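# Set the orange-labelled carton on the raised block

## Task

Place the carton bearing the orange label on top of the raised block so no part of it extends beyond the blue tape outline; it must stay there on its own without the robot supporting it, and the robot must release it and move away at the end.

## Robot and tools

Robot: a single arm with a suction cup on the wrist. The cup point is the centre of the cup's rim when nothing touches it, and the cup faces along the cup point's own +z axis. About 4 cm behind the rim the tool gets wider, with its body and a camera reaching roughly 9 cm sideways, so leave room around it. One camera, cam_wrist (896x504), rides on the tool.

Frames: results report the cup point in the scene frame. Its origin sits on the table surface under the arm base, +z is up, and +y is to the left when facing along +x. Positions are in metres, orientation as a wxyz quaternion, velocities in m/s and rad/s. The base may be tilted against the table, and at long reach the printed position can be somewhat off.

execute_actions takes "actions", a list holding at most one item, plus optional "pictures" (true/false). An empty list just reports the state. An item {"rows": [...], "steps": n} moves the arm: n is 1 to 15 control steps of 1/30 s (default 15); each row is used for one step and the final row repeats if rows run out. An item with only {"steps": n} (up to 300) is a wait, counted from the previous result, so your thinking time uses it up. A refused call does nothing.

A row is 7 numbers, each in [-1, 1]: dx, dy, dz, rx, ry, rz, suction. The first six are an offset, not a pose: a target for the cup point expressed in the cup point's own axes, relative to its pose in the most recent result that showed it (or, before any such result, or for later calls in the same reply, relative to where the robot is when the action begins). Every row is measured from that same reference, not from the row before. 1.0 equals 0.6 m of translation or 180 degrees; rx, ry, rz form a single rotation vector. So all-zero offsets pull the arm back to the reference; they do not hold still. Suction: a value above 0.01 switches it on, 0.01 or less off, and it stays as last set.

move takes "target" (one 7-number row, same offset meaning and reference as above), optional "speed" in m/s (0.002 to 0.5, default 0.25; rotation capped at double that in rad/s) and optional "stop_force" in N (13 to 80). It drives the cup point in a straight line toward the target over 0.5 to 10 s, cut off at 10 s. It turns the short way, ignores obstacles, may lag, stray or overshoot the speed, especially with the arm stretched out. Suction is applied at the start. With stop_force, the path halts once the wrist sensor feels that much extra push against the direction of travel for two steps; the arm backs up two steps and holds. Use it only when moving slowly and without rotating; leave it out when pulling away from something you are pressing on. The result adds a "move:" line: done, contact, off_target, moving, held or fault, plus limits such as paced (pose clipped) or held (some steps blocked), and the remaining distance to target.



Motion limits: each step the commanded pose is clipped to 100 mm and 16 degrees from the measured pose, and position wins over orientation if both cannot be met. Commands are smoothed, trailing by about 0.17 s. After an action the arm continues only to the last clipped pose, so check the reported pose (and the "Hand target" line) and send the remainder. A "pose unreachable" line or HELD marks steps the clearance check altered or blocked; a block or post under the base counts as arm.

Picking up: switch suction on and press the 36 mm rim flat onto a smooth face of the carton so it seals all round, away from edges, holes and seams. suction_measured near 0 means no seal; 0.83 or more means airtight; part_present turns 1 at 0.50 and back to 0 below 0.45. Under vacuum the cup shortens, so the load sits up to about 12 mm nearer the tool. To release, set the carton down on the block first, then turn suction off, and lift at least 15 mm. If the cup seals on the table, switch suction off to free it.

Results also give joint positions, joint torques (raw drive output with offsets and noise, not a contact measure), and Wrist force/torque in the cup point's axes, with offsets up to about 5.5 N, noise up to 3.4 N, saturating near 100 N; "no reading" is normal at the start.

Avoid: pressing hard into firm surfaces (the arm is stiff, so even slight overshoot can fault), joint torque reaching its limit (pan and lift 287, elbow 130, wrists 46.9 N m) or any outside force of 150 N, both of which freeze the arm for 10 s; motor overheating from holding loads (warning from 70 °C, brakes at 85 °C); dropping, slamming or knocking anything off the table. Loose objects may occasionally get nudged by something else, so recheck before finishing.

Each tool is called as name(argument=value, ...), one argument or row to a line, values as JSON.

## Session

move(
  target=[-0.3,0,-0.3,0,0,0,0],
)

Scene clock: 1.57 s of 5000.00 s.
end_effector_position=(+0.8048, -0.0050, +0.4861) suction_measured=0.00 part_present=0 end_effector_quat_wxyz=(+0.007, +0.003, +1.000, -0.001) end_effector_velocity=(+0.001, +0.000, +0.001) end_effector_angular_velocity=(-0.000, -0.001, +0.001)
Joint positions: [-0.217 -1.384  1.607 -1.794 -1.571  2.924]
Joint velocities: [ 0.     0.001 -0.003  0.002 -0.    -0.001]
Joint torques (N m, as the arm reports them, + toward a larger angle): [ 12.01 -51.94 -54.59  -1.97  -2.47   3.93]
Wrist force (N, on the end effector, along its own x y z axes, offset not removed): [0.1 -2.4 -4.0]
Wrist torque (N m, same axes, about the end effector's origin, offset not removed): [-0.13 0.05 0.15]
Hand target: +0.805, -0.005, +0.486; +0.007, +0.003, +1.000, -0.001
Off the commanded pose: 0.000 m, 0 deg.
move: done

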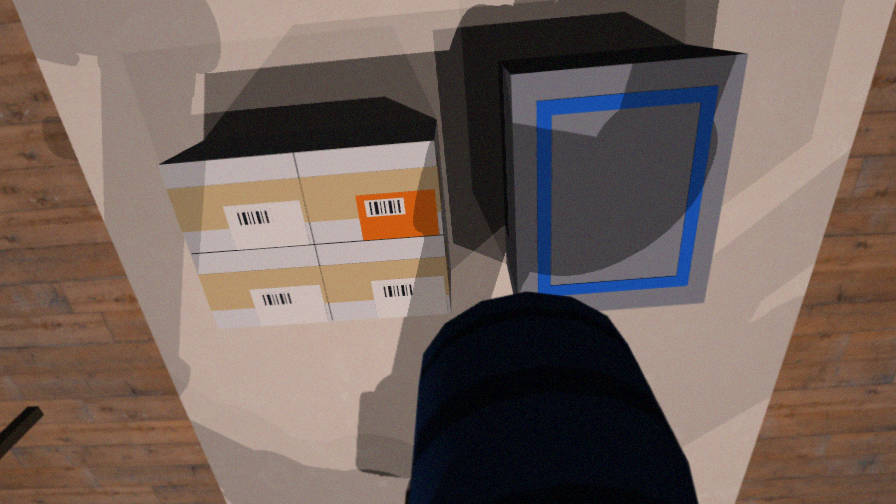

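move(
  target=[0.17,0.157,0.55,0,0,0,0],
)

Scene clock: 11.63 s of 5000.00 s.
end_effector_position=(+0.7078, +0.0895, +0.1546) suction_measured=0.00 part_present=0 end_effector_quat_wxyz=(+0.007, +0.003, +1.000, -0.001) end_effector_velocity=(+0.000, +0.000, -0.001) end_effector_angular_velocity=(-0.001, -0.001, +0.000)
Joint positions: [-0.114 -1.238  2.099 -2.432 -1.571  3.026]
Joint velocities: [ 0.001  0.001  0.    -0.003 -0.     0.001]
Joint torques (N m, as the arm reports them, + toward a larger angle): [ 11.15 -51.81 -26.87  -6.05  -2.03   3.88]
Wrist force (N, on the end effector, along its own x y z axes, offset not removed): [-3.5 -1.5 -0.2]
Wrist torque (N m, same axes, about the end effector's origin, offset not removed): [-0.32 0.52 0.08]
Hand target: +0.708, +0.090, +0.155; +0.007, +0.003, +1.000, -0.001
Off the commanded pose: 0.000 m, 0 deg.
After step 90, 5.10 s passed at rest.
move: done

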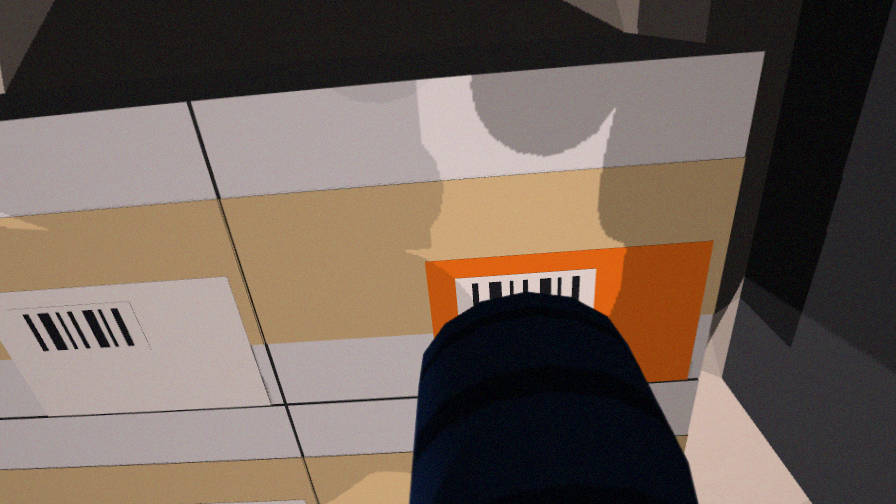

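Shift left 8 mm and descend.

move(
  target=[0,0.013,0.08,0,0,0,1],
  speed=0.05,
  stop_force=14,
)

move(
  target=[0,0,0.08,0,0,0,1],
  speed=0.01,
  stop_force=14,
)

move(
  target=[0,0,-0.32,0,0,0,1],
  speed=0.15,
)

move(
  target=[0.02,-0.45,0,0,0,0.5,1],
)

Scene clock: 17.73 s of 5000.00 s.
end_effector_position=(+0.7084, +0.0973, +0.1066) suction_measured=0.00 part_present=0 end_effector_quat_wxyz=(+0.007, +0.003, +1.000, -0.001) end_effector_velocity=(-0.001, +0.002, -0.002) end_effector_angular_velocity=(+0.000, +0.001, +0.002)
Joint positions: [-0.103 -1.165  2.116 -2.522 -1.571  3.038]
Joint velocities: [ 0.002  0.002  0.001 -0.002  0.     0.   ]
Joint torques (N m, as the arm reports them, + toward a larger angle): [  9.68 -54.44 -24.74  -5.85   1.89   4.13]
Wrist force (N, on the end effector, along its own x y z axes, offset not removed): [1.0 -2.5 1.7]
Wrist torque (N m, same axes, about the end effector's origin, offset not removed): [-0.17 -0.38 0.02]
Hand target: +0.708, +0.097, +0.107; +0.007, +0.003, +1.000, -0.001
Off the commanded pose: 0.000 m, 0 deg.
After step 90, 1.77 s passed at rest.
move: done

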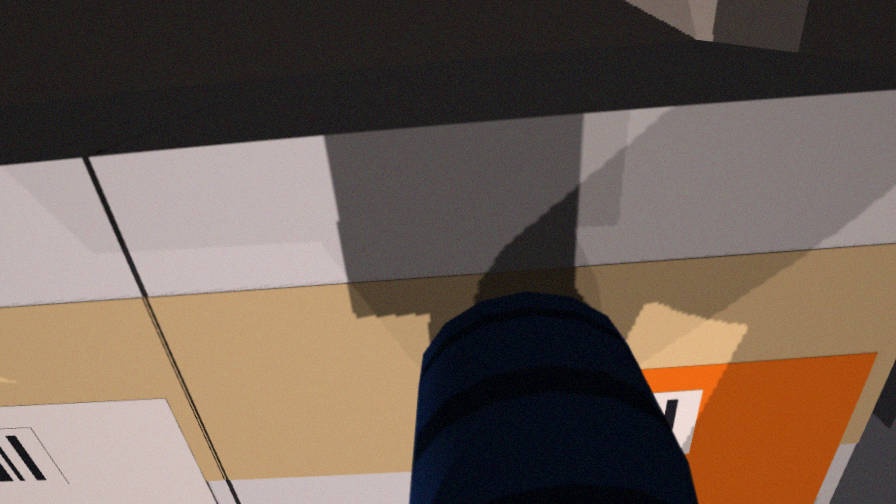

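Scene clock: 20.20 s of 5000.00 s.
end_effector_position=(+0.7087, +0.0972, +0.0857) suction_measured=0.94 part_present=1 end_effector_quat_wxyz=(+0.007, +0.003, +1.000, -0.001) end_effector_velocity=(-0.001, -0.000, +0.002) end_effector_angular_velocity=(+0.000, +0.004, -0.001)
Joint positions: [-0.103 -1.132  2.122 -2.561 -1.571  3.038]
Joint velocities: [-0.    -0.003 -0.     0.007  0.     0.001]
Joint torques (N m, as the arm reports them, + toward a larger angle): [  5.6  -49.14 -24.66   0.8    0.95   2.95]
Wrist force (N, on the end effector, along its own x y z axes, offset not removed): [7.4 -3.4 -43.6]
Wrist torque (N m, same axes, about the end effector's origin, offset not removed): [-0.62 -0.01 0.18]
Hand target: +0.709, +0.097, +0.086; +0.007, +0.003, +1.000, -0.001
Off the commanded pose: 0.027 m, 0 deg.
move: contact

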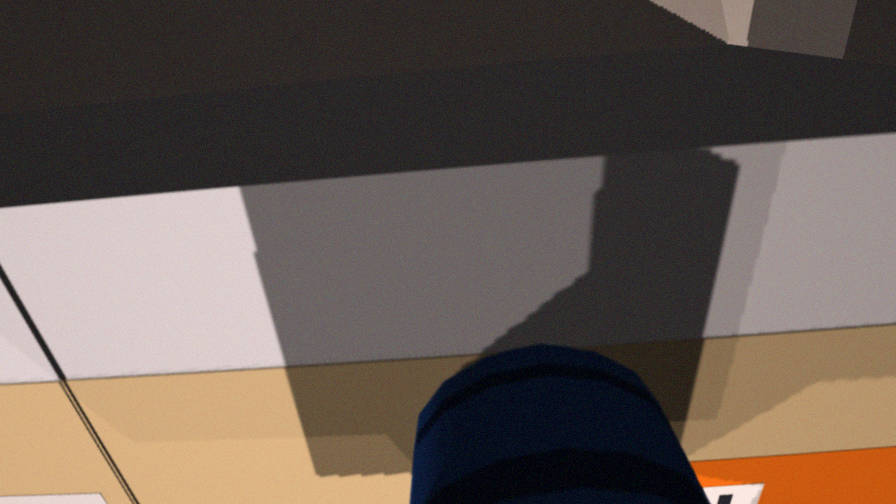

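Scene clock: 21.97 s of 5000.00 s.
end_effector_position=(+0.7062, +0.0975, +0.2779) suction_measured=0.94 part_present=1 end_effector_quat_wxyz=(+0.007, +0.003, +1.000, -0.000) end_effector_velocity=(+0.002, -0.001, +0.002) end_effector_angular_velocity=(-0.000, -0.003, -0.001)
Joint positions: [-0.103 -1.39   2.014 -2.195 -1.571  3.038]
Joint velocities: [-0.002 -0.001 -0.003  0.001  0.    -0.001]
Joint torques (N m, as the arm reports them, + toward a larger angle): [-13.31 -71.61 -48.61  -2.79   1.33  -0.51]
Wrist force (N, on the end effector, along its own x y z axes, offset not removed): [0.0 -4.7 5.5]
Wrist torque (N m, same axes, about the end effector's origin, offset not removed): [-0.75 -0.16 0.08]
Hand target: +0.706, +0.097, +0.278; +0.007, +0.003, +1.000, -0.001
Off the commanded pose: 0.000 m, 0 deg.
move: done

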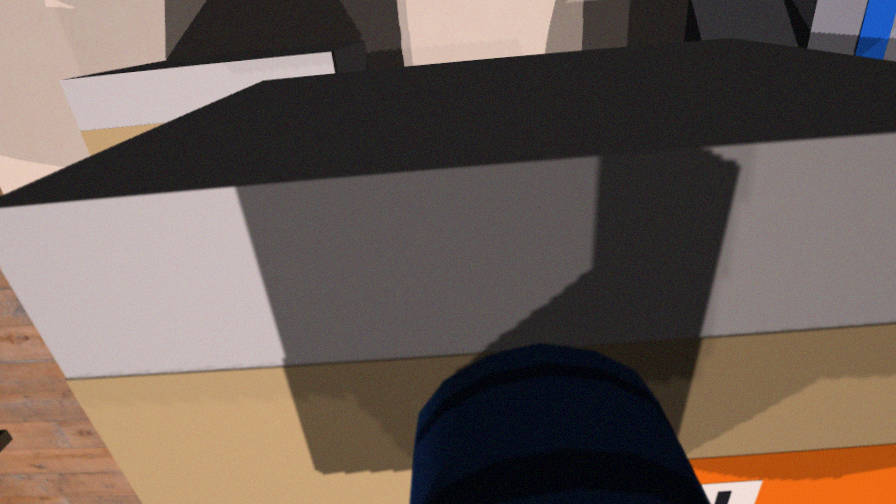

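Scene clock: 25.57 s of 5000.00 s.
end_effector_position=(+0.6923, -0.1726, +0.2780) suction_measured=0.94 part_present=1 end_effector_quat_wxyz=(+0.005, +0.709, +0.705, +0.004) end_effector_velocity=(-0.000, -0.001, -0.001) end_effector_angular_velocity=(-0.000, +0.001, -0.006)
Joint positions: [-0.483 -1.389  2.013 -2.195 -1.57   4.228]
Joint velocities: [-0.001  0.001  0.001 -0.001 -0.001  0.006]
Joint torques (N m, as the arm reports them, + toward a larger angle): [-13.51 -48.75 -48.84  -2.21  -2.14   3.76]
Wrist force (N, on the end effector, along its own x y z axes, offset not removed): [0.8 3.6 6.3]
Wrist torque (N m, same axes, about the end effector's origin, offset not removed): [0.69 -0.35 0.42]
Hand target: +0.692, -0.173, +0.278; +0.005, +0.709, +0.705, +0.004
Off the commanded pose: 0.000 m, 0 deg.
move: done

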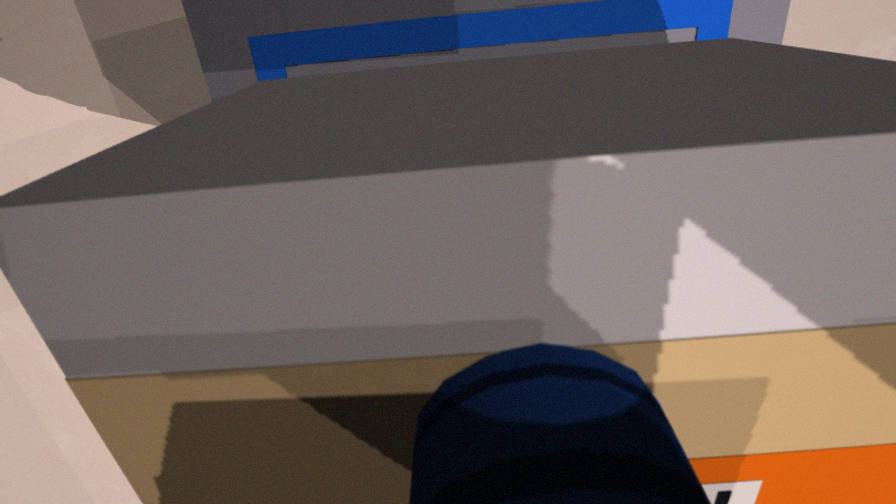

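move(
  target=[0,0,0.09,0,0,0,1],
  speed=0.04,
  stop_force=14,
)

Scene clock: 30.10 s of 5000.00 s.
end_effector_position=(+0.6930, -0.1727, +0.2240) suction_measured=0.94 part_present=1 end_effector_quat_wxyz=(+0.005, +0.709, +0.705, +0.004) end_effector_velocity=(+0.000, +0.001, -0.001) end_effector_angular_velocity=(+0.001, +0.001, +0.003)
Joint positions: [-0.483 -1.328  2.055 -2.298 -1.57   4.228]
Joint velocities: [ 0.001  0.002  0.001 -0.002  0.    -0.002]
Joint torques (N m, as the arm reports them, + toward a larger angle): [ 11.77 -46.58 -34.    -6.24   2.15  -3.42]
Wrist force (N, on the end effector, along its own x y z axes, offset not removed): [4.4 -0.8 2.2]
Wrist torque (N m, same axes, about the end effector's origin, offset not removed): [0.21 -0.89 0.45]
Hand target: +0.693, -0.173, +0.224; +0.005, +0.709, +0.705, +0.004
Off the commanded pose: 0.000 m, 0 deg.
move: done

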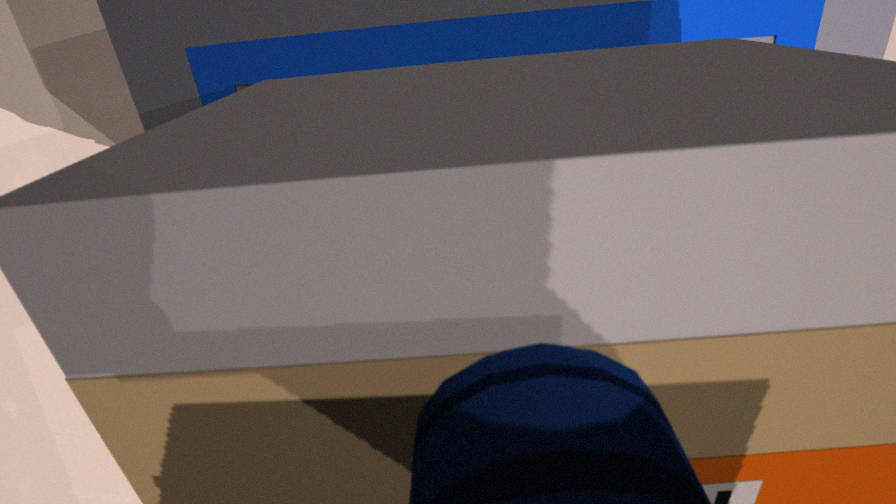

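move(
  target=[0.015,-0.004,0,0,0,0,1],
  speed=0.03,
)

move(
  target=[0,0,0.1,0,0,0,1],
  speed=0.008,
  stop_force=14,
)

execute_actions(
  actions=[
    {"rows":[[0,0,0,0,0,0,0]],"steps":15},
  ],
)

move(
  target=[0,0,-0.25,0,0,0,0],
)

Scene clock: 35.93 s of 5000.00 s.
end_effector_position=(+0.6907, -0.1638, +0.2240) suction_measured=0.94 part_present=1 end_effector_quat_wxyz=(+0.005, +0.709, +0.705, +0.004) end_effector_velocity=(-0.002, +0.002, -0.001) end_effector_angular_velocity=(+0.001, +0.002, -0.002)
Joint positions: [-0.473 -1.334  2.063 -2.3   -1.57   4.238]
Joint velocities: [ 0.002 -0.001  0.003 -0.    -0.     0.004]
Joint torques (N m, as the arm reports them, + toward a larger angle): [ 12.11 -70.61 -33.97  -6.3    1.9    3.99]
Wrist force (N, on the end effector, along its own x y z axes, offset not removed): [-0.9 -0.8 3.9]
Wrist torque (N m, same axes, about the end effector's origin, offset not removed): [-0.06 0.17 0.38]
Hand target: +0.691, -0.164, +0.224; +0.005, +0.709, +0.705, +0.004
Off the commanded pose: 0.000 m, 0 deg.
After step 90, 2.10 s passed at rest.
move: done

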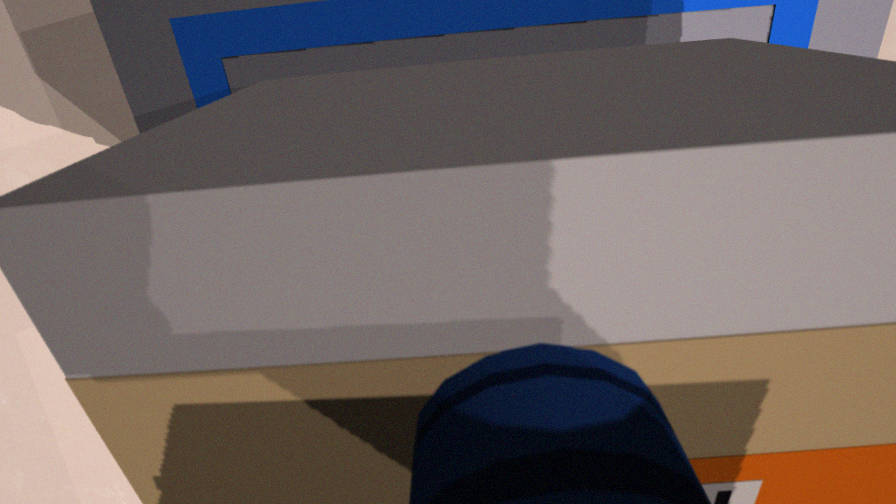

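Scene clock: 38.53 s of 5000.00 s.
end_effector_position=(+0.6910, -0.1638, +0.2061) suction_measured=0.94 part_present=1 end_effector_quat_wxyz=(+0.005, +0.709, +0.705, +0.004) end_effector_velocity=(-0.000, -0.000, +0.002) end_effector_angular_velocity=(+0.001, +0.003, -0.001)
Joint positions: [-0.473 -1.311  2.075 -2.335 -1.57   4.238]
Joint velocities: [-0.    -0.002 -0.003  0.008 -0.     0.001]
Joint torques (N m, as the arm reports them, + toward a larger angle): [-15.16 -57.8  -30.49   0.73   1.95  -3.32]
Wrist force (N, on the end effector, along its own x y z axes, offset not removed): [-3.0 5.6 -15.5]
Wrist torque (N m, same axes, about the end effector's origin, offset not removed): [0.54 0.22 0.07]
Hand target: +0.691, -0.164, +0.206; +0.005, +0.709, +0.705, +0.004
Off the commanded pose: 0.042 m, 0 deg.
move: contact

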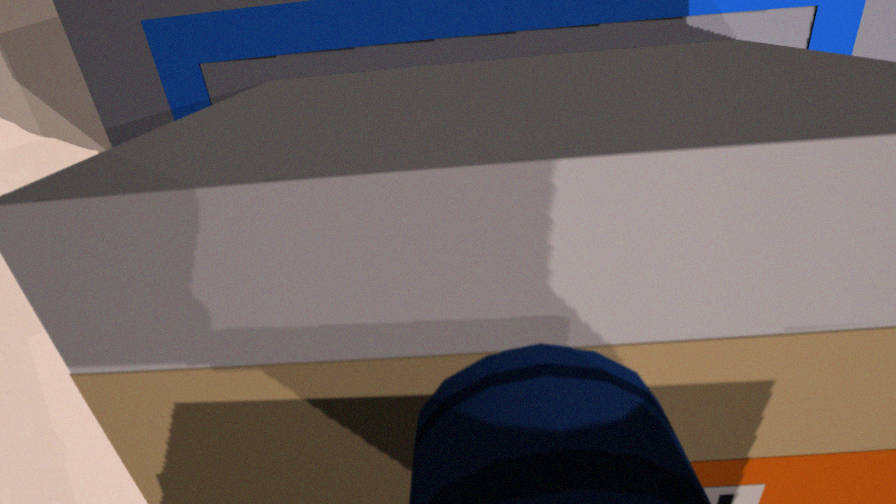

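Scene clock: 39.03 s of 5000.00 s.
end_effector_position=(+0.6910, -0.1638, +0.2062) suction_measured=0.00 part_present=0 end_effector_quat_wxyz=(+0.005, +0.709, +0.705, +0.004) end_effector_velocity=(-0.001, +0.001, -0.001) end_effector_angular_velocity=(+0.001, +0.002, +0.002)
Joint positions: [-0.473 -1.312  2.075 -2.335 -1.57   4.238]
Joint velocities: [ 0.001  0.001  0.001 -0.001 -0.    -0.001]
Joint torques (N m, as the arm reports them, + toward a larger angle): [-11.32 -23.5  -13.91  -2.8    1.8   -3.06]
Wrist force (N, on the end effector, along its own x y z axes, offset not removed): [-0.5 -8.1 -37.2]
Wrist torque (N m, same axes, about the end effector's origin, offset not removed): [-0.34 0.20 0.26]
Hand target: +0.691, -0.164, +0.206; +0.005, +0.709, +0.705, +0.004
Off the commanded pose: 0.000 m, 0 deg.
Steps of this call (steps 1 to 15: all 15 steps of this action). Readings (end_effector_position | what the end effector reports):
1: (+0.6909, -0.1638, +0.2062) | suction_measured=0.80 part_present=1
2: (+0.6909, -0.1638, +0.2062) | suction_measured=0.30 part_present=0
4: (+0.6909, -0.1638, +0.2062) | suction_measured=0.00 part_present=0
8: (+0.6910, -0.1638, +0.2062) | suction_measured=0.00 part_present=0
15: the state above

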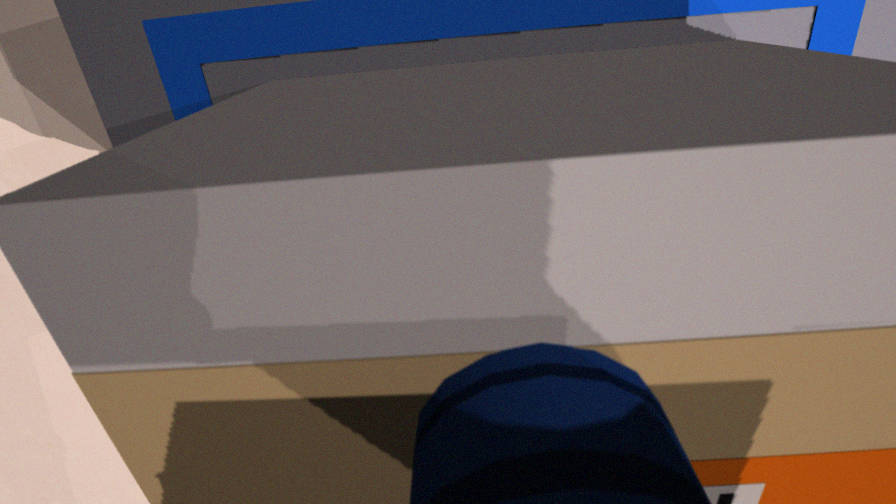

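Scene clock: 40.37 s of 5000.00 s.
end_effector_position=(+0.6890, -0.1636, +0.3562) suction_measured=0.00 part_present=0 end_effector_quat_wxyz=(+0.005, +0.709, +0.705, +0.005) end_effector_velocity=(+0.001, -0.002, +0.002) end_effector_angular_velocity=(-0.000, -0.001, -0.002)
Joint positions: [-0.473 -1.469  1.946 -2.048 -1.57   4.238]
Joint velocities: [-0.002 -0.    -0.003  0.003  0.     0.   ]
Joint torques (N m, as the arm reports them, + toward a larger angle): [-11.9  -61.98 -50.13  -1.7   -0.23   0.43]
Wrist force (N, on the end effector, along its own x y z axes, offset not removed): [5.0 -4.2 -3.9]
Wrist torque (N m, same axes, about the end effector's origin, offset not removed): [-0.40 -0.74 0.03]
Hand target: +0.689, -0.164, +0.356; +0.005, +0.709, +0.705, +0.004
Off the commanded pose: 0.000 m, 0 deg.
move: done

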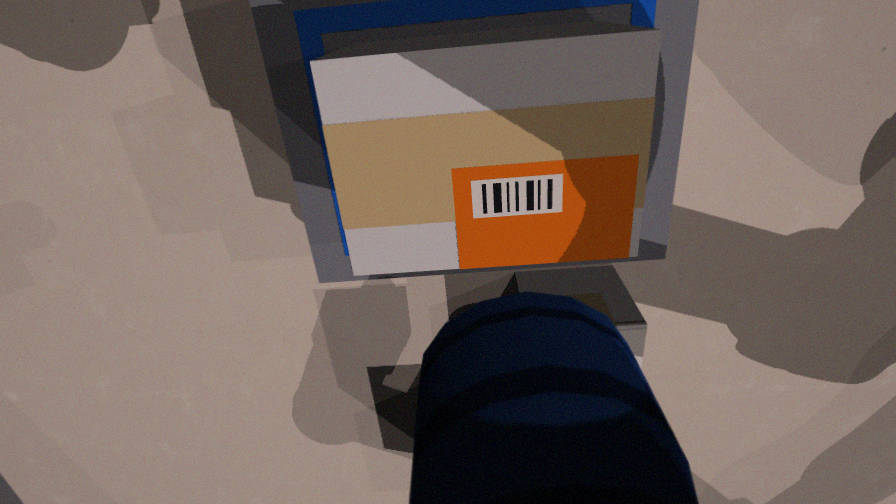

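finished_scene(
  scene=2,
)

The scene is finished: the task was done.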